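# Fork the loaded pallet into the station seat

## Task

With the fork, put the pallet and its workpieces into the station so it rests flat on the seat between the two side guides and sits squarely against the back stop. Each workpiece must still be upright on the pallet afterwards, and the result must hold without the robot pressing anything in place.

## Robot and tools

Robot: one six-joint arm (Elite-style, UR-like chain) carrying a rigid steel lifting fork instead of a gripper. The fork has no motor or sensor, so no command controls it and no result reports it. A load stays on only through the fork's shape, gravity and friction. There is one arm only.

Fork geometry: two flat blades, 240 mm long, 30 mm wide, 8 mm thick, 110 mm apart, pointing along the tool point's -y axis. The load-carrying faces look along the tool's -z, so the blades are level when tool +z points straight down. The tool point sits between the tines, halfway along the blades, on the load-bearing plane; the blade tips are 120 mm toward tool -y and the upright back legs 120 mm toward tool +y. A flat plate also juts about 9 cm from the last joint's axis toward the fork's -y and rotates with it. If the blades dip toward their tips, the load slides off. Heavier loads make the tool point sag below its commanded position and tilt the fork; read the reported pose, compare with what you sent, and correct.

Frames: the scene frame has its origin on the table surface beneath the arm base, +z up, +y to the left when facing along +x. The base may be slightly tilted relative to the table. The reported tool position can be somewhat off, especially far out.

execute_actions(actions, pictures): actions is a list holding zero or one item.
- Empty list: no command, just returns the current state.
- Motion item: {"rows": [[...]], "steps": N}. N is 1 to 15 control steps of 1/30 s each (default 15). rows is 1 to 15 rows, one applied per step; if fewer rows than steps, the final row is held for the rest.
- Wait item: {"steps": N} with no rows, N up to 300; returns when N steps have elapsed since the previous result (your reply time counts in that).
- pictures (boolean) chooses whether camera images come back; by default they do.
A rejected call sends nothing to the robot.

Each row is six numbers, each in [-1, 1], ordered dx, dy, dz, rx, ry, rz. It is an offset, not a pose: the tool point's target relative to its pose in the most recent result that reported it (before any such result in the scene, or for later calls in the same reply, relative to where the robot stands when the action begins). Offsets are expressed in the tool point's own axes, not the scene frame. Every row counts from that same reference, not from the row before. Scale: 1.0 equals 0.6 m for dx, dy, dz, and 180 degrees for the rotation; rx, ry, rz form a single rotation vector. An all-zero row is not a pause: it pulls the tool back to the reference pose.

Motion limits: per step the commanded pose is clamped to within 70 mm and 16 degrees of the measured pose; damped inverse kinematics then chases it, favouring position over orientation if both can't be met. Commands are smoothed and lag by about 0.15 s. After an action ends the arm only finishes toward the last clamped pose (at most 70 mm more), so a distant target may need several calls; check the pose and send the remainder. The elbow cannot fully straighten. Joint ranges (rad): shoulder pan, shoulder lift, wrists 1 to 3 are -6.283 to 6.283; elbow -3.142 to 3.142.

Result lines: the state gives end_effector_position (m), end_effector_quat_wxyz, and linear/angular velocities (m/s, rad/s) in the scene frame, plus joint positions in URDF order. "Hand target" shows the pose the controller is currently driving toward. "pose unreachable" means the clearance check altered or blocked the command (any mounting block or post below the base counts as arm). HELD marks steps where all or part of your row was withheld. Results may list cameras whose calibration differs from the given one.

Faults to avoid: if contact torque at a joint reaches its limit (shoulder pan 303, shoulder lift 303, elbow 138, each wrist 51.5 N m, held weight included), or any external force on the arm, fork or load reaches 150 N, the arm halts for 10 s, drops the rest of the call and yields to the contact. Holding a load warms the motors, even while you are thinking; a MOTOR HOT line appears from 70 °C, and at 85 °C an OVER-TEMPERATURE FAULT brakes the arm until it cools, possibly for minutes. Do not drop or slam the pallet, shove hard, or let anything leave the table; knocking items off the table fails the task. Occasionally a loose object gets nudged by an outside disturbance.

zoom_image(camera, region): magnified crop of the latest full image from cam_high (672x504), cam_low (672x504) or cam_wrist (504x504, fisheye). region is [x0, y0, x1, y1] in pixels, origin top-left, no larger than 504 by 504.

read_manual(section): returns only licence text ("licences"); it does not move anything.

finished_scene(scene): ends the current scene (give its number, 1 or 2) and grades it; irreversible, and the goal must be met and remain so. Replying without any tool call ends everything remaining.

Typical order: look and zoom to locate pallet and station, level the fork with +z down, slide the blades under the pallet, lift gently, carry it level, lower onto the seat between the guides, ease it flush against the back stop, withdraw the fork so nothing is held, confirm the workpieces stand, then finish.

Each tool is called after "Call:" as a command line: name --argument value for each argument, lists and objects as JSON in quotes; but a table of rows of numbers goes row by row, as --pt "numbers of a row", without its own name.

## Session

Call:
execute_actions --actions '[]'

Scene clock: 0.00 s of 6000.00 s.
end_effector_position=(+0.9415, -0.3296, +0.2467) end_effector_quat_wxyz=(+0.037, +0.012, +0.997, +0.066) end_effector_velocity=(-0.001, -0.001, +0.000) end_effector_angular_velocity=(+0.001, -0.000, -0.002)
Joint positions: [ 2.475 -0.69   1.385 -1.68  -0.814 -2.392]
Joint velocities: [-0.002 -0.     0.001  0.001  0.    -0.   ]
Motor temperatures (°C, as the motors report them): [26 26 27 28 34 31]
Hand target: +0.941, -0.330, +0.247; +0.037, +0.012, +0.997, +0.066
camera_calibration (this result's frames):
cam_wrist: T_world_to_cam=[[-0.99227, 0.0851074, -0.0903181, 0.983447], [0.0376271, 0.899858, 0.434556, 0.0347991], [0.118257, 0.427799, -0.896105, 0.36076], [0, 0, 0, 1]] pos_world=[0.931873, -0.269346, 0.39698]

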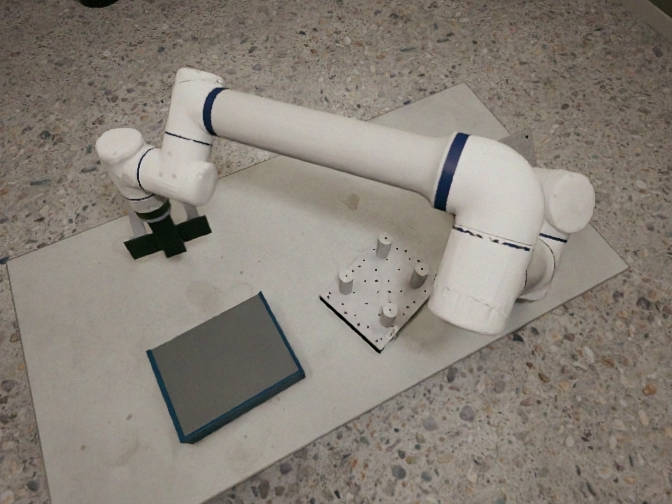

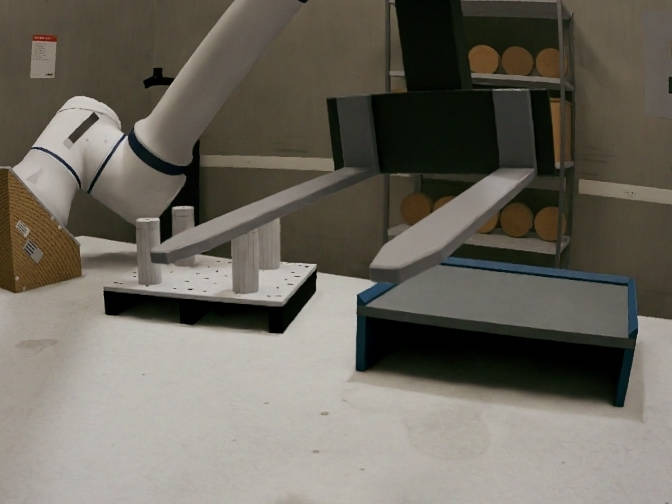

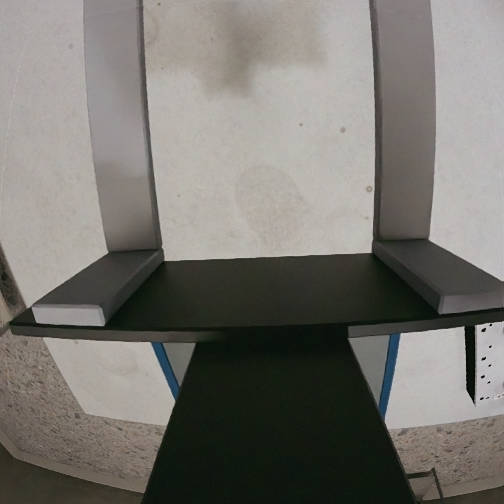

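Call:
zoom_image --camera "cam_high" --region '[300, 220, 460, 370]'

Call:
zoom_image --camera "cam_high" --region '[130, 280, 320, 460]'

Region (300, 220, 460, 370) of cam_high's 672x504 image, scaled by 3.150, with more detail than that image has; it fills the top 472 rows of this view, and the rest is white.

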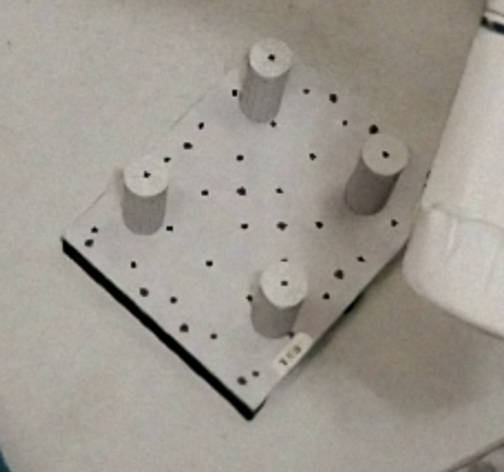

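Region (130, 280, 320, 460) of cam_high's 672x504 image, scaled by 2.653, with more detail than that image has; it fills the top 477 rows of this view, and the rest is white.

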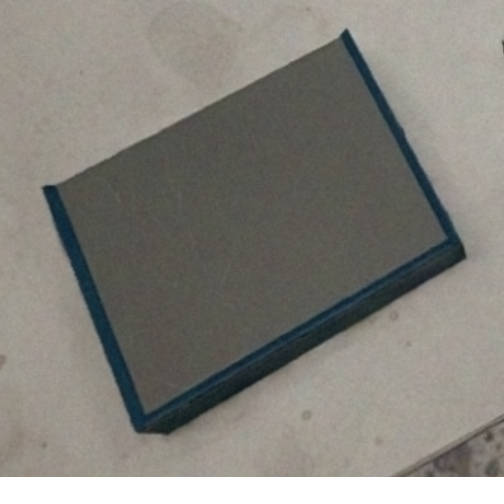

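Call:
execute_actions --actions '[{"rows":[[0,0,0,0.042,0.024,0]],"steps":12}]' --pictures false

Call:
execute_actions --actions '[{"rows":[[0.15,0,0,0,0,0.5]]}]' --pictures false

Call:
execute_actions --actions '[{"rows":[[0,0,0,0,0,0.5]]}]' --pictures false

Call:
execute_actions --actions '[{"steps":15}]' --pictures false

Scene clock: 24.27 s of 6000.00 s.
end_effector_position=(+0.9415, -0.3297, +0.2468) end_effector_quat_wxyz=(-0.001, +0.012, +1.000, +0.002) end_effector_velocity=(-0.001, -0.000, -0.001) end_effector_angular_velocity=(-0.029, +0.016, -0.003)
Joint positions: [ 2.52  -0.699  1.385 -1.752 -0.936 -2.311]
Joint velocities: [ 0.01  -0.002  0.004 -0.019 -0.028  0.02 ]
Motor temperatures (°C, as the motors report them): [26 26 27 28 34 31]
Hand target: +0.941, -0.330, +0.247; -0.002, +0.012, +1.000, +0.001
Off the commanded pose: 0.000 m, 0 deg.
Steps of this call (steps 1 to 90: nothing new was sent; then 20.87 s passed at rest; steps 91 to 102: all 12 steps of this action). Readings (end_effector_position):
91: (+0.9414, -0.3296, +0.2466)
92: (+0.9406, -0.3308, +0.2472)
94: (+0.9425, -0.3290, +0.2475)
98: (+0.9417, -0.3296, +0.2472)
102: the state above

Scene clock: 24.77 s of 6000.00 s.
end_effector_position=(+0.8536, -0.3254, +0.2467) end_effector_quat_wxyz=(-0.006, +0.407, +0.913, +0.015) end_effector_velocity=(-0.007, -0.003, -0.000) end_effector_angular_velocity=(+0.013, +0.009, -1.745)
Joint positions: [ 2.498 -0.618  1.288 -1.701 -0.923 -1.531]
Joint velocities: [-0.026  0.416 -0.566  0.135  0.028  1.736]
Motor temperatures (°C, as the motors report them): [26 26 27 28 34 31]
Hand target: +0.854, -0.325, +0.246; -0.005, +0.492, +0.870, +0.016
Off the commanded pose: 0.003 m, 43 deg; orientation clipped at the last step of the last action.
Steps of this call (steps 1 to 15: all 15 steps of this action). Readings (end_effector_position):
1: (+0.9409, -0.3297, +0.2468)
2: (+0.9335, -0.3294, +0.2466)
4: (+0.9024, -0.3285, +0.2459)
8: (+0.8646, -0.3260, +0.2468)
15: the state above

Scene clock: 25.27 s of 6000.00 s.
end_effector_position=(+0.8559, -0.3252, +0.2467) end_effector_quat_wxyz=(-0.015, +0.764, +0.645, +0.022) end_effector_velocity=(+0.001, -0.006, +0.000) end_effector_angular_velocity=(+0.049, +0.100, -1.790)
Joint positions: [ 2.451 -0.415  1.043 -1.622 -0.926 -0.686]
Joint velocities: [-0.151  0.31  -0.267  0.08  -0.072  1.618]
Motor temperatures (°C, as the motors report them): [26 26 27 28 34 31]
Hand target: +0.858, -0.326, +0.247; -0.019, +0.823, +0.567, +0.021
Off the commanded pose: 0.002 m, 38 deg; orientation clipped at the last step of the last action.
Steps of this call (steps 1 to 15: all 15 steps of this action). Readings (end_effector_position):
1: (+0.8535, -0.3255, +0.2467)
2: (+0.8538, -0.3250, +0.2466)
4: (+0.8547, -0.3243, +0.2466)
8: (+0.8554, -0.3243, +0.2466)
15: the state above

Scene clock: 25.77 s of 6000.00 s.
end_effector_position=(+0.8577, -0.3261, +0.2467) end_effector_quat_wxyz=(-0.019, +0.823, +0.568, +0.021) end_effector_velocity=(+0.000, +0.000, -0.001) end_effector_angular_velocity=(-0.000, +0.001, -0.007)
Joint positions: [ 2.434 -0.382  1.016 -1.614 -0.934 -0.51 ]
Joint velocities: [ 0.     0.001 -0.    -0.001 -0.     0.007]
Motor temperatures (°C, as the motors report them): [26 26 27 28 34 31]
Hand target: +0.858, -0.326, +0.247; -0.019, +0.823, +0.567, +0.021
Off the commanded pose: 0.004 m, 27 deg; orientation clipped at the last step of the last action.
Steps of this call (steps 1 to 15: nothing new was sent). Readings (end_effector_position):
1: (+0.8560, -0.3254, +0.2467)
2: (+0.8560, -0.3259, +0.2466)
4: (+0.8568, -0.3259, +0.2466)
8: (+0.8575, -0.3260, +0.2467)
15: the state above

Call:
execute_actions --actions '[{"rows":[[0.012,-0.543,0.005,-0.01,-0.016,0.273]]}]' --pictures false

Call:
execute_actions --actions '[{"steps":15}]'

Scene clock: 33.93 s of 6000.00 s.
end_effector_position=(+0.6727, -0.2495, +0.2385) end_effector_quat_wxyz=(-0.023, +0.977, +0.212, -0.004) end_effector_velocity=(-0.405, +0.171, -0.003) end_effector_angular_velocity=(-0.259, -0.039, -0.758)
Joint positions: [ 2.27  -0.624  1.602 -1.862 -1.065  0.108]
Joint velocities: [-0.353 -0.66   1.235 -0.707 -0.287  0.586]
Motor temperatures (°C, as the motors report them): [26 26 27 28 34 31]
Hand target: +0.628, -0.230, +0.237; -0.010, +0.984, +0.178, -0.004
Off the commanded pose: 0.126 m, 5 deg; position clipped at the last step of the last action.
Steps of this call (steps 1 to 90: nothing new was sent; then 4.67 s passed at rest; steps 91 to 105: all 15 steps of this action). Readings (end_effector_position):
91: (+0.8571, -0.3259, +0.2467)
92: (+0.8502, -0.3224, +0.2464)
94: (+0.8214, -0.3115, +0.2448)
98: (+0.7683, -0.2891, +0.2423)
105: the state above

Scene clock: 34.43 s of 6000.00 s.
end_effector_position=(+0.6281, -0.2301, +0.2366) end_effector_quat_wxyz=(-0.010, +0.984, +0.178, -0.004) end_effector_velocity=(-0.002, +0.001, -0.000) end_effector_angular_velocity=(-0.000, -0.001, -0.004)
Joint positions: [ 2.232 -0.694  1.733 -1.935 -1.096  0.158]
Joint velocities: [-0.002 -0.003  0.006 -0.003 -0.001  0.002]
Motor temperatures (°C, as the motors report them): [26 26 27 28 34 31]
Hand target: +0.628, -0.230, +0.237; -0.010, +0.984, +0.178, -0.004
Off the commanded pose: 0.078 m, 1 deg; position clipped at the last step of the last action.
Steps of this call (steps 1 to 15: nothing new was sent). Readings (end_effector_position):
1: (+0.6592, -0.2439, +0.2384)
2: (+0.6489, -0.2395, +0.2382)
4: (+0.6380, -0.2346, +0.2376)
8: (+0.6302, -0.2310, +0.2368)
15: the state above
camera_calibration (this result's frames):
cam_wrist: T_world_to_cam=[[0.953688, 0.299069, -0.032202, -0.523693], [0.295341, -0.910706, 0.288772, -0.582493], [0.0570361, -0.284908, -0.956856, 0.235034], [0, 0, 0, 1]] pos_world=[0.658069, -0.306896, 0.376237]

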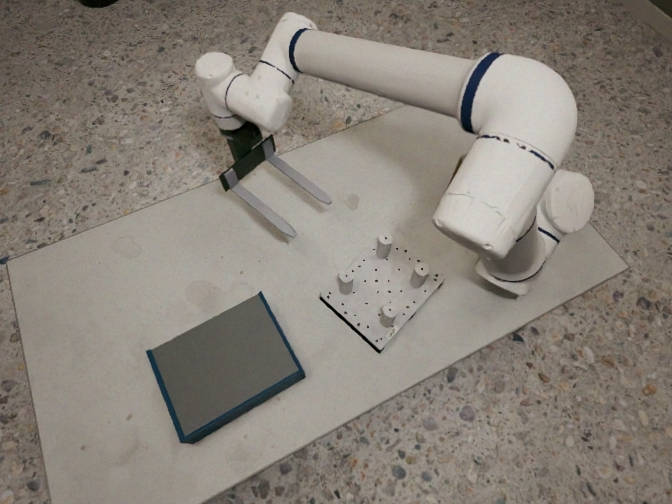

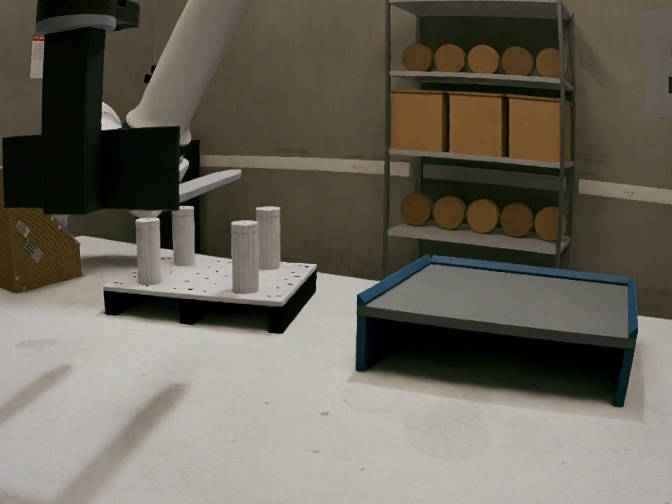

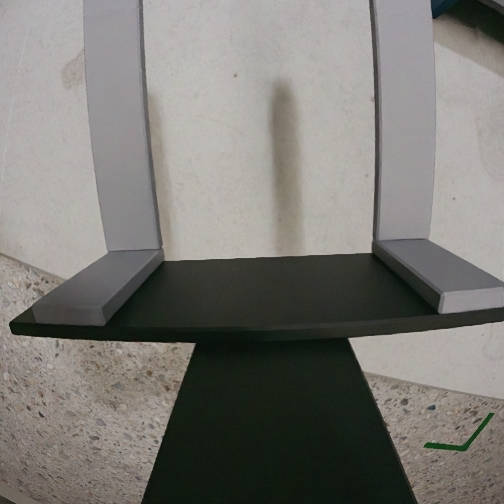

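Call:
execute_actions --actions '[{"rows":[[-0.03,-0.02,0.05,-0.0067,0.0014,0.0026],[-0.06,-0.04,0.1,-0.0067,0.0014,0.0026],[-0.096,-0.0757,0.338,-0.0067,0.0014,0.0026]]}]' --pictures false

Call:
execute_actions --actions '[{"steps":18}]'

Call:
zoom_image --camera "cam_high" --region '[250, 160, 460, 360]'

Scene clock: 43.27 s of 6000.00 s.
end_effector_position=(+0.5584, -0.2033, +0.0517) end_effector_quat_wxyz=(-0.002, +0.985, +0.174, -0.002) end_effector_velocity=(-0.024, -0.010, -0.167) end_effector_angular_velocity=(-0.051, -0.049, +0.004)
Joint positions: [ 2.291 -0.606  1.994 -2.327 -1.061  0.227]
Joint velocities: [ 0.074  0.175  0.119 -0.407  0.056  0.103]
Motor temperatures (°C, as the motors report them): [26 26 27 28 34 31]
Hand target: +0.555, -0.204, +0.036; -0.000, +0.985, +0.174, -0.001
Off the commanded pose: 0.017 m, 0 deg.
Steps of this call (steps 1 to 90: nothing new was sent; then 5.33 s passed at rest; steps 91 to 105: all 15 steps of this action). Readings (end_effector_position):
91: (+0.6276, -0.2299, +0.2360)
92: (+0.6230, -0.2291, +0.2292)
94: (+0.6059, -0.2224, +0.1989)
98: (+0.5863, -0.2133, +0.1405)
105: the state above

Scene clock: 43.87 s of 6000.00 s.
end_effector_position=(+0.5555, -0.2036, +0.0360) end_effector_quat_wxyz=(-0.000, +0.985, +0.174, -0.001) end_effector_velocity=(-0.000, +0.000, -0.000) end_effector_angular_velocity=(+0.000, +0.001, +0.000)
Joint positions: [ 2.298 -0.59   2.005 -2.364 -1.056  0.237]
Joint velocities: [ 0.001  0.     0.    -0.     0.     0.   ]
Motor temperatures (°C, as the motors report them): [26 26 27 28 34 31]
Hand target: +0.555, -0.204, +0.036; -0.000, +0.985, +0.174, -0.001
Off the commanded pose: 0.001 m, 0 deg.
Steps of this call (steps 1 to 18: nothing new was sent). Readings (end_effector_position):
1: (+0.5577, -0.2036, +0.0469)
2: (+0.5570, -0.2037, +0.0435)
4: (+0.5563, -0.2037, +0.0395)
8: (+0.5557, -0.2036, +0.0368)
18: the state above
camera_calibration (this result's frames):
cam_wrist: T_world_to_cam=[[0.95635, 0.290933, -0.0274472, -0.472087], [0.284992, -0.907786, 0.307739, -0.473332], [0.0646154, -0.302129, -0.951075, 0.0468353], [0, 0, 0, 1]] pos_world=[0.58335, -0.278189, 0.177249]

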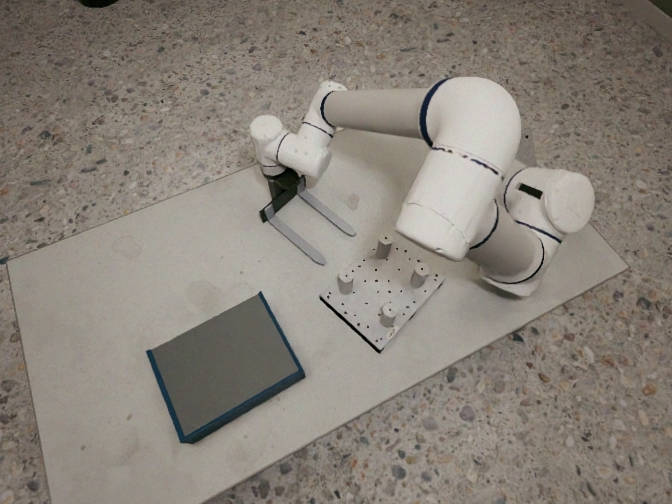

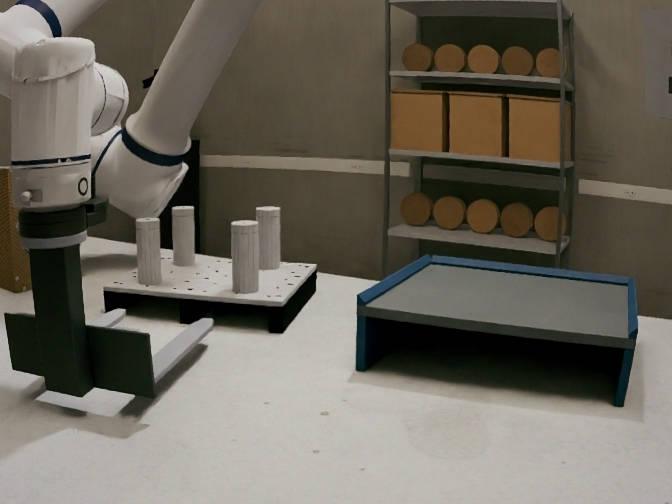

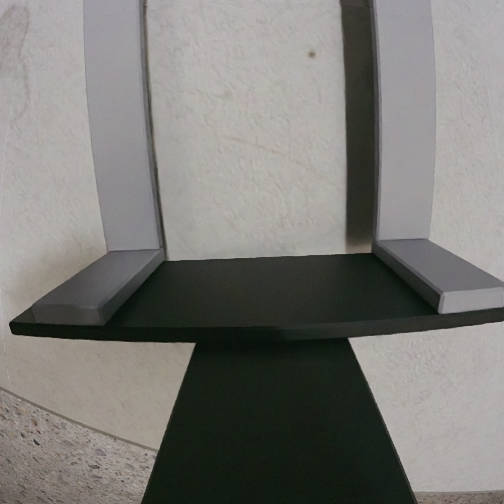

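Region (250, 160, 460, 360) of cam_high's 672x504 image, scaled by 2.400, with more detail than that image has; it fills the top 480 rows of this view, and the rest is white.

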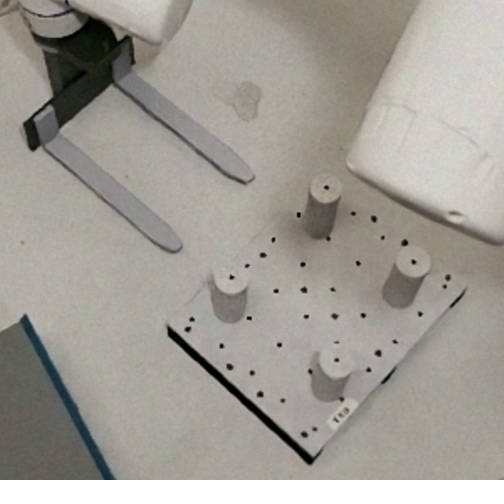

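Call:
execute_actions --actions '[{"rows":[[0,-0.005,0.01,0,0,0],[0,-0.015,0.02,0,0,0],[0,-0.03,0.02,0,0,0],[0,-0.045,0.02,0,0,0],[0,-0.06,0.02,0,0,0],[0,-0.075,0.02,0,0,0],[0,-0.09,0.02,0,0,0],[0,-0.105,0.02,0,0,0],[0,-0.12,0.02,0,0,0],[0,-0.135,0.02,0,0,0],[0,-0.15,0.02,0,0,0],[0,-0.165,0.02,0,0,0],[0,-0.18,0.02,0,0,0],[0,-0.195,0.02,0,0,0],[0,-0.21,0.02,0,0,0]]}]' --pictures false

Call:
execute_actions --actions '[{"rows":[[0,-0.065,0,0,0,0],[0,-0.08,0,0,0,0],[0,-0.095,0,0,0,0],[0,-0.11,0,0,0,0],[0,-0.125,0,0,0,0],[0,-0.14,0,0,0,0],[0,-0.155,0,0,0,0],[0,-0.17,0,0,0,0],[0,-0.185,0,0,0,0],[0,-0.2,0,0,0,0],[0,-0.215,0,0,0,0],[0,-0.23,0,0,0,0],[0,-0.24,0,0,0,0],[0,-0.25,0,0,0,0]]}]' --pictures false

Call:
execute_actions --actions '[{"steps":15}]'

Scene clock: 51.80 s of 6000.00 s.
end_effector_position=(+0.5222, -0.1141, +0.0227) end_effector_quat_wxyz=(-0.001, +0.985, +0.174, -0.001) end_effector_velocity=(-0.091, +0.245, -0.002) end_effector_angular_velocity=(-0.000, -0.001, -0.001)
Joint positions: [ 2.339 -0.702  2.166 -2.431 -1.032  0.275]
Joint velocities: [ 0.098 -0.36   0.416 -0.104  0.056  0.095]
Motor temperatures (°C, as the motors report them): [26 26 28 28 34 31]
Hand target: +0.512, -0.087, +0.022; -0.001, +0.985, +0.174, -0.001
Off the commanded pose: 0.031 m, 0 deg.
Steps of this call (steps 1 to 90: nothing new was sent; then 4.43 s passed at rest; steps 91 to 105: all 15 steps of this action). Readings (end_effector_position):
91: (+0.5554, -0.2035, +0.0358)
92: (+0.5554, -0.2029, +0.0344)
94: (+0.5525, -0.1963, +0.0286)
98: (+0.5430, -0.1704, +0.0244)
105: the state above

Scene clock: 52.30 s of 6000.00 s.
end_effector_position=(+0.4763, +0.0091, +0.0210) end_effector_quat_wxyz=(-0.002, +0.985, +0.174, -0.001) end_effector_velocity=(-0.066, +0.187, +0.005) end_effector_angular_velocity=(-0.005, -0.005, +0.001)
Joint positions: [ 2.397 -0.894  2.36  -2.461 -1.     0.331]
Joint velocities: [ 0.098 -0.33   0.268  0.001  0.054  0.102]
Motor temperatures (°C, as the motors report them): [26 26 28 28 34 31]
Hand target: +0.471, +0.025, +0.022; -0.001, +0.985, +0.174, -0.001
Off the commanded pose: 0.019 m, 0 deg.
Steps of this call (steps 1 to 15: all 15 steps of this action). Readings (end_effector_position):
1: (+0.5191, -0.1058, +0.0225)
2: (+0.5160, -0.0976, +0.0222)
4: (+0.5096, -0.0810, +0.0216)
8: (+0.4972, -0.0476, +0.0211)
15: the state above

Scene clock: 52.80 s of 6000.00 s.
end_effector_position=(+0.4706, +0.0254, +0.0217) end_effector_quat_wxyz=(-0.001, +0.985, +0.174, -0.001) end_effector_velocity=(+0.000, +0.000, +0.000) end_effector_angular_velocity=(-0.001, -0.001, -0.001)
Joint positions: [ 2.406 -0.924  2.383 -2.46  -0.996  0.34 ]
Joint velocities: [-0.    -0.001  0.    -0.    -0.     0.001]
Motor temperatures (°C, as the motors report them): [26 26 28 28 34 31]
Hand target: +0.471, +0.025, +0.022; -0.001, +0.985, +0.174, -0.001
Off the commanded pose: 0.002 m, 0 deg.
Steps of this call (steps 1 to 15: nothing new was sent). Readings (end_effector_position):
1: (+0.4745, +0.0144, +0.0212)
2: (+0.4734, +0.0178, +0.0214)
4: (+0.4719, +0.0219, +0.0216)
8: (+0.4709, +0.0247, +0.0216)
15: the state above
camera_calibration (this result's frames):
cam_wrist: T_world_to_cam=[[0.956239, 0.291219, -0.0282385, -0.457876], [0.285608, -0.908129, 0.306153, -0.237085], [0.0635136, -0.300821, -0.951563, 0.108405], [0, 0, 0, 1]] pos_world=[0.498667, -0.0493509, 0.162809]

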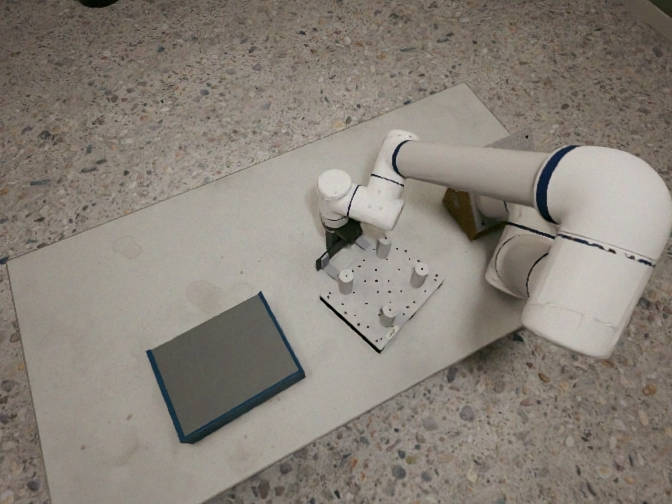

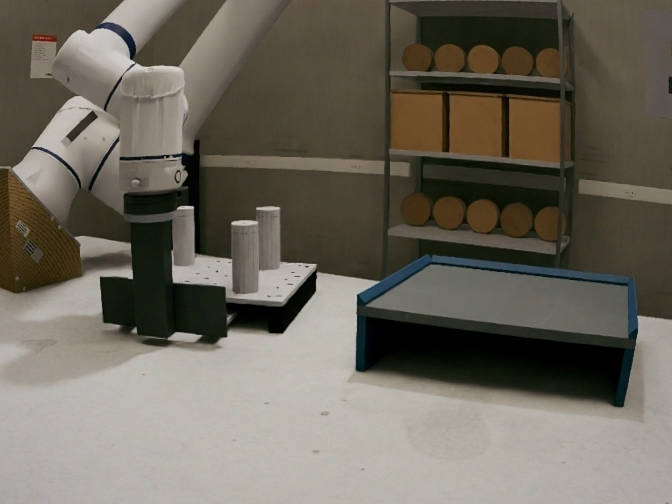

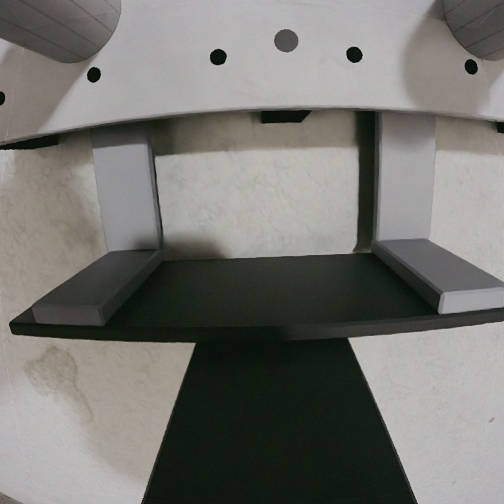

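Call:
execute_actions --actions '[{"rows":[[0.004,-0.01,0,0,0,0],[0.008,-0.02,0,0,0,0],[0.012,-0.03,0,0,0,0],[0.016,-0.04,0,0,0,0],[0.018,-0.05,0,0,0,0],[0.018,-0.06,0,0,0,0],[0.018,-0.07,0,0,0,0],[0.018,-0.08,0,0,0,0],[0.018,-0.088,0,0,0,0],[0.018,-0.094,0,0,0,0]]}]' --pictures false

Call:
execute_actions --actions '[{"rows":[[0,-0.003,-0.004,0,0,0],[0,-0.003,-0.008,0,0,0],[0,-0.003,-0.012,0,0,0],[0,-0.003,-0.016,0,0,0],[0,-0.003,-0.02,0,0,0],[0,-0.003,-0.023,0,0,0],[0,-0.003,-0.026,0,0,0],[0,-0.003,-0.029,0,0,0],[0,-0.003,-0.032,0,0,0],[0,-0.003,-0.035,0,0,0],[0,-0.003,-0.038,0,0,0],[0,-0.003,-0.041,0,0,0],[0,-0.003,-0.044,0,0,0],[0,-0.003,-0.047,0,0,0],[0,-0.003,-0.05,0,0,0]]}]' --pictures false

Call:
execute_actions --actions '[{"rows":[[0,0,-0.014,0,0,0],[0,0,-0.02,0,0,0],[0,0,-0.028,0,0,0],[0,0,-0.038,0,0,0],[0,0,-0.05,0,0,0],[0,0,-0.062,0,0,0],[0,0,-0.074,0,0,0],[0,0,-0.086,0,0,0],[0,0,-0.098,0,0,0],[0,0,-0.11,0,0,0],[0,0,-0.122,0,0,0],[0,0,-0.134,0,0,0],[0,0,-0.146,0,0,0],[0,0,-0.158,0,0,0],[0,0,-0.17,0,0,0]]}]' --pictures false

Call:
execute_actions --actions '[{"rows":[[0,0,-0.05,0,0,0],[0,0,-0.06,0,0,0],[0,0,-0.069,0,0,0],[0,0,-0.077,0,0,0],[0,0,-0.084,0,0,0],[0,0,-0.09,0,0,0],[0,0,-0.095,0,0,0],[0,0,-0.099,0,0,0],[0,0,-0.102,0,0,0]]}]' --pictures false

Call:
execute_actions --actions '[{"steps":10}]'

Scene clock: 67.93 s of 6000.00 s.
end_effector_position=(+0.4621, +0.0794, +0.0215) end_effector_quat_wxyz=(-0.001, +0.985, +0.174, -0.001) end_effector_velocity=(-0.008, +0.029, +0.002) end_effector_angular_velocity=(-0.001, +0.001, -0.000)
Joint positions: [ 2.452 -1.017  2.436 -2.446 -0.971  0.387]
Joint velocities: [ 0.021 -0.057  0.031  0.015  0.009  0.022]
Motor temperatures (°C, as the motors report them): [26 26 28 28 34 31]
Hand target: +0.461, +0.082, +0.022; -0.001, +0.985, +0.174, -0.001
Off the commanded pose: 0.003 m, 0 deg.
Steps of this call (steps 1 to 90: nothing new was sent; then 11.63 s passed at rest; steps 91 to 105: all 15 steps of this action). Readings (end_effector_position):
91: (+0.4706, +0.0256, +0.0217)
92: (+0.4707, +0.0273, +0.0217)
94: (+0.4707, +0.0348, +0.0215)
98: (+0.4686, +0.0555, +0.0212)
105: the state above

Scene clock: 68.43 s of 6000.00 s.
end_effector_position=(+0.4613, +0.0812, +0.0452) end_effector_quat_wxyz=(-0.001, +0.985, +0.174, -0.001) end_effector_velocity=(+0.005, -0.002, +0.055) end_effector_angular_velocity=(-0.003, -0.007, +0.004)
Joint positions: [ 2.427 -1.062  2.429 -2.379 -0.984  0.362]
Joint velocities: [-0.057 -0.093 -0.029  0.146 -0.027 -0.057]
Motor temperatures (°C, as the motors report them): [26 26 28 28 34 31]
Hand target: +0.462, +0.081, +0.051; -0.001, +0.985, +0.174, -0.001
Off the commanded pose: 0.006 m, 0 deg.
Steps of this call (steps 1 to 15: all 15 steps of this action). Readings (end_effector_position):
1: (+0.4619, +0.0802, +0.0216)
2: (+0.4617, +0.0807, +0.0221)
4: (+0.4614, +0.0811, +0.0248)
8: (+0.4615, +0.0811, +0.0326)
15: the state above

Scene clock: 68.93 s of 6000.00 s.
end_effector_position=(+0.4626, +0.0807, +0.1213) end_effector_quat_wxyz=(-0.001, +0.985, +0.174, -0.000) end_effector_velocity=(+0.001, -0.000, +0.208) end_effector_angular_velocity=(-0.000, -0.002, -0.000)
Joint positions: [ 2.35  -1.179  2.383 -2.176 -1.026  0.286]
Joint velocities: [-0.2   -0.285 -0.153  0.537 -0.112 -0.193]
Motor temperatures (°C, as the motors report them): [26 26 28 28 34 31]
Hand target: +0.462, +0.081, +0.144; -0.001, +0.985, +0.174, -0.000
Off the commanded pose: 0.026 m, 0 deg.
Steps of this call (steps 1 to 15: all 15 steps of this action). Readings (end_effector_position):
1: (+0.4615, +0.0811, +0.0471)
2: (+0.4615, +0.0811, +0.0491)
4: (+0.4614, +0.0812, +0.0545)
8: (+0.4619, +0.0810, +0.0744)
15: the state above

Scene clock: 69.43 s of 6000.00 s.
end_effector_position=(+0.4627, +0.0806, +0.1812) end_effector_quat_wxyz=(-0.001, +0.985, +0.174, -0.000) end_effector_velocity=(-0.001, +0.001, +0.014) end_effector_angular_velocity=(+0.001, +0.002, +0.002)
Joint positions: [ 2.295 -1.252  2.333 -2.026 -1.057  0.234]
Joint velocities: [-0.011 -0.016 -0.013  0.036 -0.008 -0.013]
Motor temperatures (°C, as the motors report them): [26 26 28 28 34 31]
Hand target: +0.463, +0.081, +0.182; -0.001, +0.985, +0.174, -0.000
Off the commanded pose: 0.001 m, 0 deg.
Steps of this call (steps 1 to 15: all 15 steps of this action). Readings (end_effector_position):
1: (+0.4627, +0.0806, +0.1283)
2: (+0.4630, +0.0805, +0.1348)
4: (+0.4632, +0.0804, +0.1471)
8: (+0.4632, +0.0804, +0.1675)
15: the state above

Scene clock: 69.77 s of 6000.00 s.
end_effector_position=(+0.4627, +0.0807, +0.1825) end_effector_quat_wxyz=(-0.001, +0.985, +0.174, -0.000) end_effector_velocity=(+0.000, -0.001, +0.001) end_effector_angular_velocity=(-0.001, -0.001, -0.000)
Joint positions: [ 2.294 -1.254  2.332 -2.023 -1.058  0.233]
Joint velocities: [-0.002 -0.    -0.001  0.001 -0.    -0.001]
Motor temperatures (°C, as the motors report them): [26 26 28 28 34 31]
Hand target: +0.463, +0.081, +0.182; -0.001, +0.985, +0.174, -0.000
Off the commanded pose: 0.000 m, 0 deg.
Steps of this call (steps 1 to 10: nothing new was sent). Readings (end_effector_position):
1: (+0.4627, +0.0807, +0.1816)
2: (+0.4627, +0.0807, +0.1819)
4: (+0.4627, +0.0807, +0.1822)
8: (+0.4627, +0.0807, +0.1824)
10: the state above
camera_calibration (this result's frames):
cam_wrist: T_world_to_cam=[[0.956349, 0.290979, -0.0269906, -0.462087], [0.284972, -0.90816, 0.306653, -0.233688], [0.0647178, -0.300959, -0.951439, 0.277974], [0, 0, 0, 1]] pos_world=[0.490521, 0.0058899, 0.323665]

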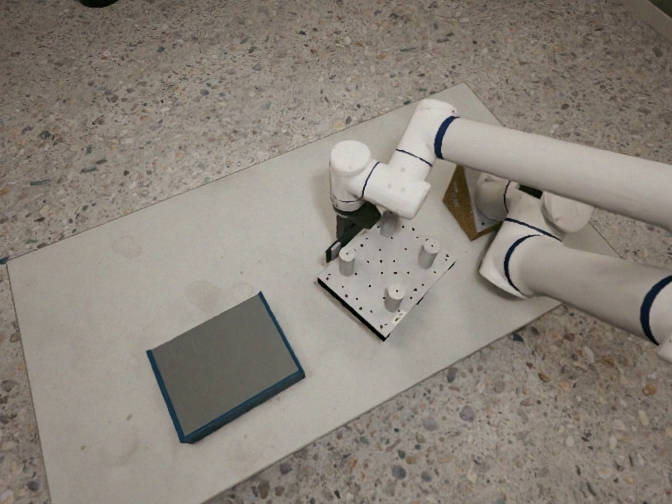

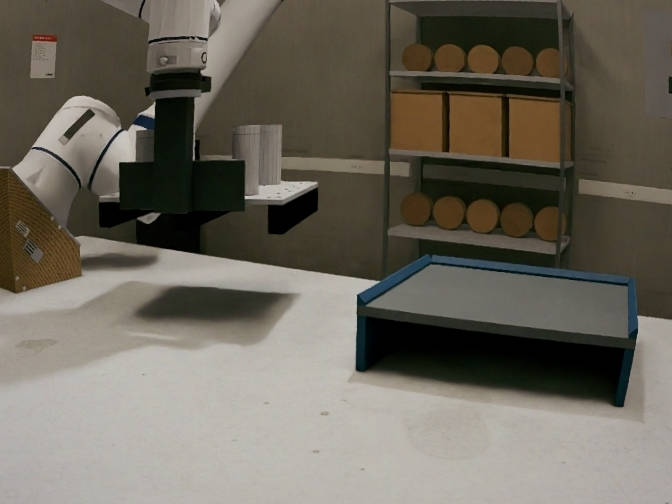

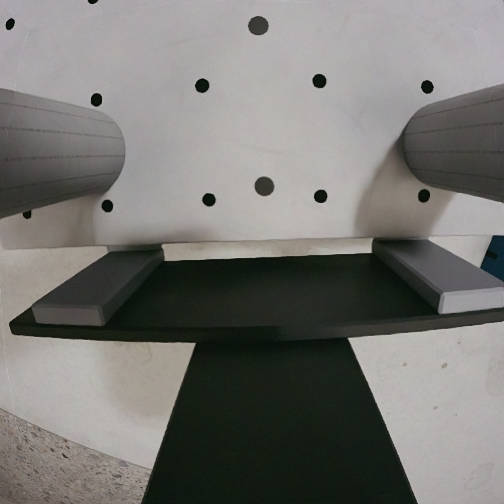

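Call:
execute_actions --actions '[{"rows":[[0.002,0.001,0,0,0,0.001],[0.006,0.002,0,0,0,0.002],[0.012,0.005,0,0,0,0.004],[0.02,0.008,0,0,0,0.006],[0.03,0.012,0,0,0,0.009],[0.041,0.016,0,0,0,0.012],[0.053,0.021,0,0,0,0.015],[0.065,0.026,0,0,0,0.018],[0.077,0.031,0,0,0,0.021],[0.089,0.036,0,0,0,0.024],[0.101,0.04,0,0,0,0.027],[0.113,0.045,0,0,0,0.03],[0.125,0.05,0,0,0,0.033],[0.137,0.055,0,0,0,0.036],[0.149,0.06,0,0,0,0.039]]}]' --pictures false

Call:
execute_actions --actions '[{"rows":[[0.052,0.016,0,0,0,0.013],[0.065,0.02,0,0,0,0.016],[0.078,0.024,0,0,0,0.019],[0.091,0.027,0,0,0,0.022],[0.104,0.031,0,0,0,0.025],[0.117,0.035,0,0,0,0.028],[0.13,0.039,0,0,0,0.031],[0.143,0.043,0,0,0,0.034],[0.156,0.047,0,0,0,0.037],[0.169,0.051,0,0,0,0.04],[0.182,0.055,0,0,0,0.043],[0.195,0.059,0,0,0,0.046],[0.208,0.062,0,0,0,0.049],[0.221,0.066,0,0,0,0.052],[0.234,0.07,0,0,0,0.055]]}]' --pictures false

Call:
execute_actions --actions '[{"rows":[[0.056,0.009,-0.002,0,0,0.012],[0.069,0.011,-0.002,0,0,0.014],[0.082,0.013,-0.002,0,0,0.016],[0.095,0.015,-0.002,0,0,0.018],[0.108,0.017,-0.002,0,0,0.02],[0.121,0.019,-0.002,0,0,0.021],[0.134,0.021,-0.002,0,0,0.022],[0.147,0.023,-0.002,0,0,0.023],[0.16,0.025,-0.002,0,0,0.023],[0.173,0.027,-0.002,0,0,0.023],[0.186,0.029,-0.002,0,0,0.023],[0.199,0.031,-0.002,0,0,0.023],[0.212,0.033,-0.002,0,0,0.023],[0.225,0.035,-0.002,0,0,0.023],[0.238,0.037,-0.002,0,0,0.023]]}]' --pictures false

Call:
execute_actions --actions '[{"rows":[[0.056,0.005,-0.002,0,0,0],[0.069,0.006,-0.002,0,0,0],[0.082,0.007,-0.002,0,0,0],[0.095,0.008,-0.002,0,0,0],[0.108,0.009,-0.002,0,0,0],[0.121,0.01,-0.002,0,0,0],[0.134,0.011,-0.002,0,0,0],[0.147,0.012,-0.002,0,0,0],[0.16,0.013,-0.002,0,0,0],[0.173,0.014,-0.002,0,0,0],[0.186,0.015,-0.002,0,0,0],[0.199,0.016,-0.002,0,0,0],[0.212,0.017,-0.002,0,0,0],[0.225,0.018,-0.002,0,0,0],[0.238,0.019,-0.002,0,0,0]]}]' --pictures false

Call:
execute_actions --actions '[{"rows":[[0.055,0.003,0.004,0,0,0],[0.066,0.003,0.008,0,0,0],[0.077,0.003,0.012,0,0,0],[0.087,0.003,0.016,0,0,0],[0.096,0.003,0.02,0,0,0],[0.104,0.003,0.024,0,0,0],[0.111,0.003,0.028,0,0,0],[0.117,0.003,0.032,0,0,0],[0.122,0.003,0.035,0,0,0],[0.126,0.003,0.038,0,0,0],[0.129,0.003,0.04,0,0,0],[0.131,0.003,0.042,0,0,0]]}]' --pictures false

Call:
execute_actions --actions '[{"steps":15}]'

Call:
zoom_image --camera "cam_high" --region '[120, 270, 320, 460]'

Call:
zoom_image --camera "cam_low" --region '[340, 150, 672, 400]'

Scene clock: 97.33 s of 6000.00 s.
end_effector_position=(+0.5322, +0.0786, +0.1835) end_effector_quat_wxyz=(-0.001, +0.992, +0.129, +0.000) end_effector_velocity=(+0.224, -0.009, +0.000) end_effector_angular_velocity=(-0.004, -0.001, -0.270)
Joint positions: [ 2.355 -1.188  2.237 -2.025 -1.022  0.383]
Joint velocities: [ 0.19   0.211 -0.313  0.     0.106  0.457]
Motor temperatures (°C, as the motors report them): [26 26 28 28 34 31]
Hand target: +0.557, +0.078, +0.183; -0.001, +0.994, +0.114, -0.000
Off the commanded pose: 0.027 m, 2 deg.
Steps of this call (steps 1 to 90: nothing new was sent; then 24.07 s passed at rest; steps 91 to 105: all 15 steps of this action). Readings (end_effector_position):
91: (+0.4627, +0.0807, +0.1825)
92: (+0.4630, +0.0806, +0.1826)
94: (+0.4659, +0.0806, +0.1827)
98: (+0.4831, +0.0802, +0.1829)
105: the state above

Scene clock: 97.83 s of 6000.00 s.
end_effector_position=(+0.6500, +0.0750, +0.1845) end_effector_quat_wxyz=(-0.001, +0.998, +0.058, +0.000) end_effector_velocity=(+0.239, -0.005, -0.002) end_effector_angular_velocity=(-0.001, +0.003, -0.275)
Joint positions: [ 2.444 -1.082  2.067 -2.01  -0.973  0.614]
Joint velocities: [ 0.169  0.212 -0.358  0.049  0.085  0.448]
Motor temperatures (°C, as the motors report them): [26 26 28 28 34 31]
Hand target: +0.676, +0.074, +0.184; -0.001, +0.999, +0.043, +0.000
Off the commanded pose: 0.029 m, 2 deg.
Steps of this call (steps 1 to 15: all 15 steps of this action). Readings (end_effector_position):
1: (+0.5398, +0.0783, +0.1835)
2: (+0.5470, +0.0781, +0.1838)
4: (+0.5619, +0.0776, +0.1842)
8: (+0.5933, +0.0768, +0.1845)
15: the state above

Scene clock: 98.33 s of 6000.00 s.
end_effector_position=(+0.7666, +0.0710, +0.1865) end_effector_quat_wxyz=(-0.001, +1.000, +0.022, +0.001) end_effector_velocity=(+0.232, -0.009, -0.001) end_effector_angular_velocity=(-0.001, +0.001, -0.013)
Joint positions: [ 2.521 -0.971  1.867 -1.969 -0.934  0.767]
Joint velocities: [ 0.152  0.248 -0.45   0.104  0.072  0.179]
Motor temperatures (°C, as the motors report them): [26 26 28 28 34 31]
Hand target: +0.792, +0.070, +0.186; -0.001, +1.000, +0.022, +0.001
Off the commanded pose: 0.028 m, 0 deg.
Steps of this call (steps 1 to 15: all 15 steps of this action). Readings (end_effector_position):
1: (+0.6580, +0.0747, +0.1846)
2: (+0.6655, +0.0745, +0.1850)
4: (+0.6806, +0.0739, +0.1859)
8: (+0.7116, +0.0729, +0.1864)
15: the state above

Scene clock: 98.83 s of 6000.00 s.
end_effector_position=(+0.8821, +0.0675, +0.1884) end_effector_quat_wxyz=(-0.001, +1.000, +0.022, +0.001) end_effector_velocity=(+0.229, -0.008, -0.000) end_effector_angular_velocity=(-0.000, -0.000, -0.000)
Joint positions: [ 2.587 -0.845  1.628 -1.903 -0.903  0.843]
Joint velocities: [ 0.119  0.265 -0.504  0.153  0.052  0.138]
Motor temperatures (°C, as the motors report them): [26 26 28 28 34 31]
Hand target: +0.907, +0.067, +0.188; -0.000, +1.000, +0.022, +0.001
Off the commanded pose: 0.028 m, 0 deg.
Steps of this call (steps 1 to 15: all 15 steps of this action). Readings (end_effector_position):
1: (+0.7744, +0.0707, +0.1865)
2: (+0.7819, +0.0705, +0.1869)
4: (+0.7969, +0.0701, +0.1877)
8: (+0.8277, +0.0692, +0.1882)
15: the state above

Scene clock: 99.33 s of 6000.00 s.
end_effector_position=(+0.9576, +0.0691, +0.1650) end_effector_quat_wxyz=(-0.000, +1.000, +0.022, +0.001) end_effector_velocity=(+0.035, -0.001, -0.018) end_effector_angular_velocity=(-0.001, -0.001, -0.000)
Joint positions: [ 2.641 -0.746  1.471 -1.885 -0.881  0.906]
Joint velocities: [ 0.026  0.052 -0.071 -0.003  0.01   0.033]
Motor temperatures (°C, as the motors report them): [26 26 28 28 34 31]
Hand target: +0.961, +0.069, +0.163; -0.000, +1.000, +0.022, +0.001
Off the commanded pose: 0.004 m, 0 deg.
Steps of this call (steps 1 to 15: all 15 steps of this action). Readings (end_effector_position):
1: (+0.8898, +0.0672, +0.1883)
2: (+0.8972, +0.0673, +0.1879)
4: (+0.9109, +0.0678, +0.1852)
8: (+0.9351, +0.0686, +0.1770)
15: the state above

Scene clock: 99.83 s of 6000.00 s.
end_effector_position=(+0.9607, +0.0691, +0.1634) end_effector_quat_wxyz=(-0.000, +1.000, +0.022, +0.001) end_effector_velocity=(-0.000, -0.000, -0.000) end_effector_angular_velocity=(+0.001, +0.000, -0.001)
Joint positions: [ 2.644 -0.741  1.465 -1.885 -0.88   0.909]
Joint velocities: [-0.     0.     0.001  0.     0.     0.   ]
Motor temperatures (°C, as the motors report them): [26 26 28 28 34 31]
Hand target: +0.961, +0.069, +0.163; -0.000, +1.000, +0.022, +0.001
Off the commanded pose: 0.000 m, 0 deg.
Steps of this call (steps 1 to 15: nothing new was sent). Readings (end_effector_position):
1: (+0.9586, +0.0691, +0.1646)
2: (+0.9592, +0.0691, +0.1642)
4: (+0.9600, +0.0691, +0.1638)
8: (+0.9605, +0.0691, +0.1635)
15: the state above
camera_calibration (this result's frames):
cam_wrist: T_world_to_cam=[[0.999674, -0.00951463, -0.0236993, -0.956918], [-0.00175542, -0.951411, 0.307919, -0.102041], [-0.0254775, -0.307777, -0.951117, 0.311238], [0, 0, 0, 1]] pos_world=[0.964356, -0.0103954, 0.304766]

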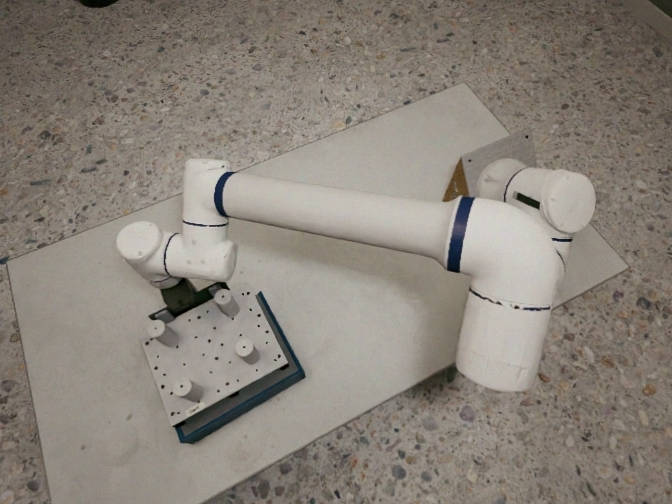

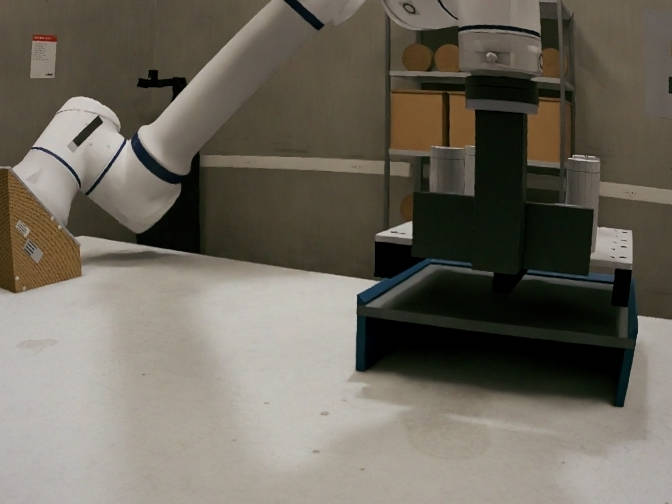

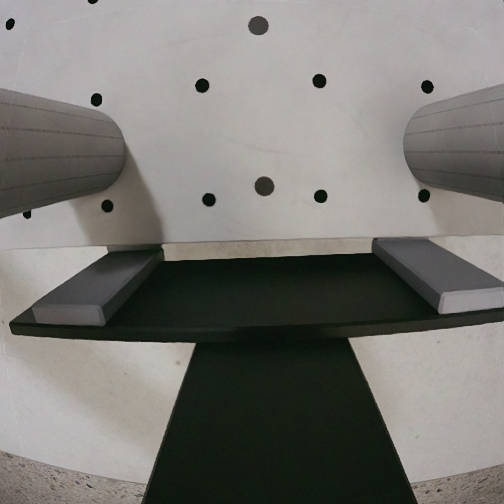

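Region (120, 270, 320, 460) of cam_high's 672x504 image, scaled by 2.520, with more detail than that image has; it fills the top 479 rows of this view, and the rest is white.

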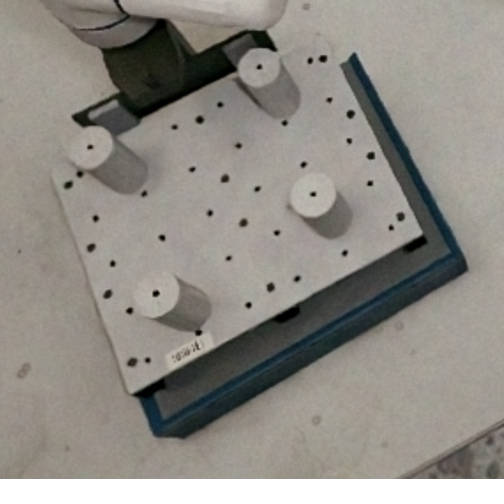

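Region (340, 150, 672, 400) of cam_low's 672x504 image, scaled by 1.518, with more detail than that image has; it fills the top 380 rows of this view, and the rest is white.

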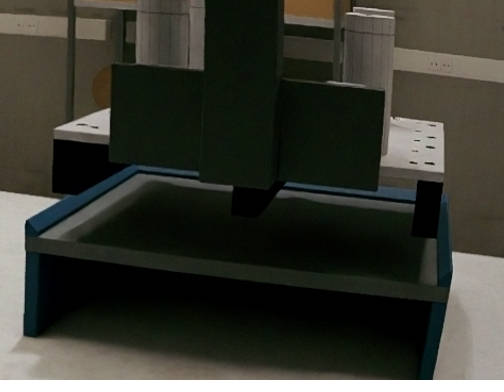

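Call:
execute_actions --actions '[{"rows":[[-0.002,0.002,0.002,0,0,-0.001],[-0.004,0.004,0.004,0,0,-0.002],[-0.006,0.006,0.006,0,0,-0.003],[-0.008,0.008,0.008,0,0,-0.004],[-0.01,0.01,0.01,0,0,-0.005],[-0.012,0.012,0.013,0,0,-0.005],[-0.014,0.014,0.016,0,0,-0.005],[-0.014,0.014,0.019,0,0,-0.005],[-0.014,0.014,0.022,0,0,-0.005]]}]' --pictures false

Call:
execute_actions --actions '[{"steps":10}]'

Call:
zoom_image --camera "cam_high" --region '[120, 270, 320, 460]'

Call:
zoom_image --camera "cam_low" --region '[340, 150, 672, 400]'

Scene clock: 111.23 s of 6000.00 s.
end_effector_position=(+0.9529, +0.0605, +0.1509) end_effector_quat_wxyz=(-0.000, +1.000, +0.030, +0.001) end_effector_velocity=(-0.003, -0.002, -0.007) end_effector_angular_velocity=(+0.001, +0.000, +0.002)
Joint positions: [ 2.644 -0.732  1.481 -1.911 -0.88   0.894]
Joint velocities: [ 0.002  0.004  0.008 -0.013  0.001 -0.   ]
Motor temperatures (°C, as the motors report them): [26 26 28 28 34 31]
Hand target: +0.953, +0.060, +0.150; -0.000, +1.000, +0.030, +0.001
Off the commanded pose: 0.001 m, 0 deg.
Steps of this call (steps 1 to 90: nothing new was sent; then 7.90 s passed at rest; steps 91 to 105: all 15 steps of this action). Readings (end_effector_position):
91: (+0.9607, +0.0691, +0.1634)
92: (+0.9606, +0.0689, +0.1632)
94: (+0.9592, +0.0676, +0.1617)
98: (+0.9552, +0.0631, +0.1570)
105: the state above

Scene clock: 111.57 s of 6000.00 s.
end_effector_position=(+0.9527, +0.0603, +0.1502) end_effector_quat_wxyz=(-0.000, +1.000, +0.030, +0.001) end_effector_velocity=(+0.000, -0.001, +0.001) end_effector_angular_velocity=(-0.000, -0.001, -0.001)
Joint positions: [ 2.644 -0.731  1.482 -1.912 -0.88   0.894]
Joint velocities: [-0.001  0.     0.    -0.001  0.    -0.   ]
Motor temperatures (°C, as the motors report them): [26 26 28 28 34 31]
Hand target: +0.953, +0.060, +0.150; -0.000, +1.000, +0.030, +0.001
Off the commanded pose: 0.000 m, 0 deg.
Steps of this call (steps 1 to 10: nothing new was sent). Readings (end_effector_position):
1: (+0.9528, +0.0604, +0.1507)
2: (+0.9528, +0.0604, +0.1505)
4: (+0.9528, +0.0604, +0.1504)
8: (+0.9527, +0.0604, +0.1503)
10: the state above
camera_calibration (this result's frames):
cam_wrist: T_world_to_cam=[[0.9997, 0.00618667, -0.023687, -0.950329], [0.0131841, -0.951307, 0.307961, -0.120565], [-0.0206284, -0.308181, -0.951104, 0.29118], [0, 0, 0, 1]] pos_world=[0.95764, -0.0190792, 0.291561]

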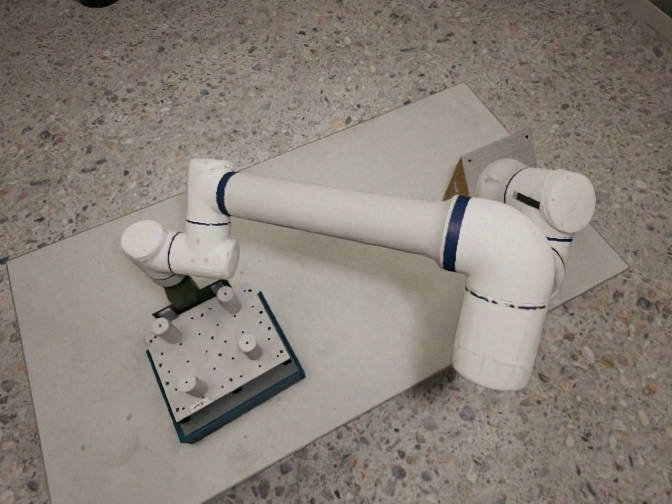

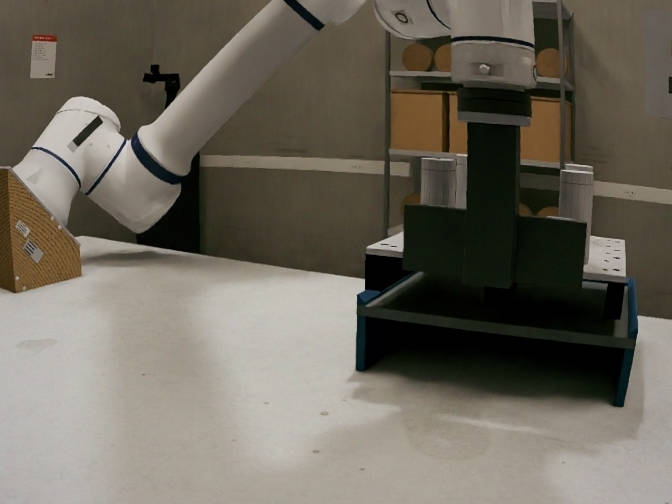

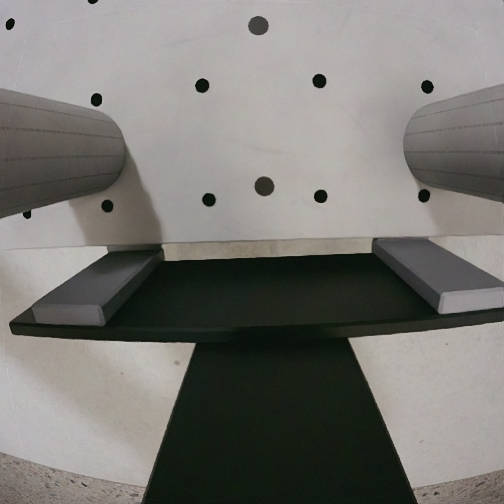

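Region (120, 270, 320, 460) of cam_high's 672x504 image, scaled by 2.520, with more detail than that image has; it fills the top 479 rows of this view, and the rest is white.

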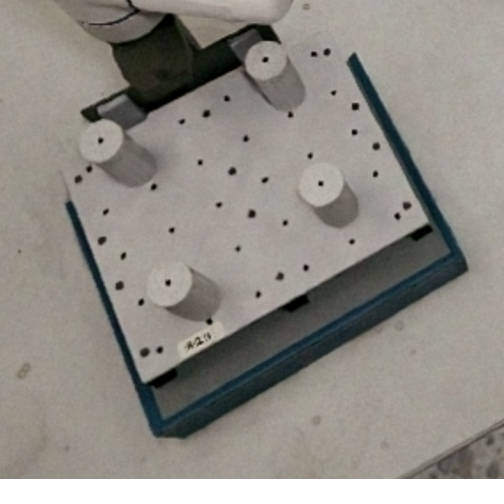

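Region (340, 150, 672, 400) of cam_low's 672x504 image, scaled by 1.518, with more detail than that image has; it fills the top 380 rows of this view, and the rest is white.

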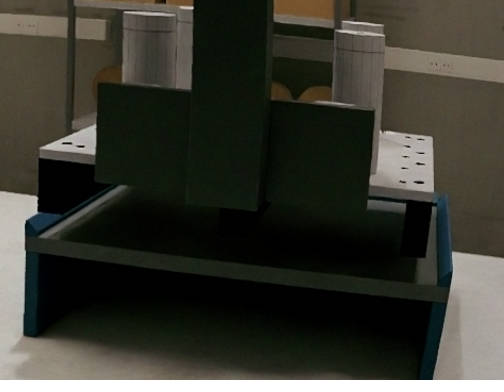

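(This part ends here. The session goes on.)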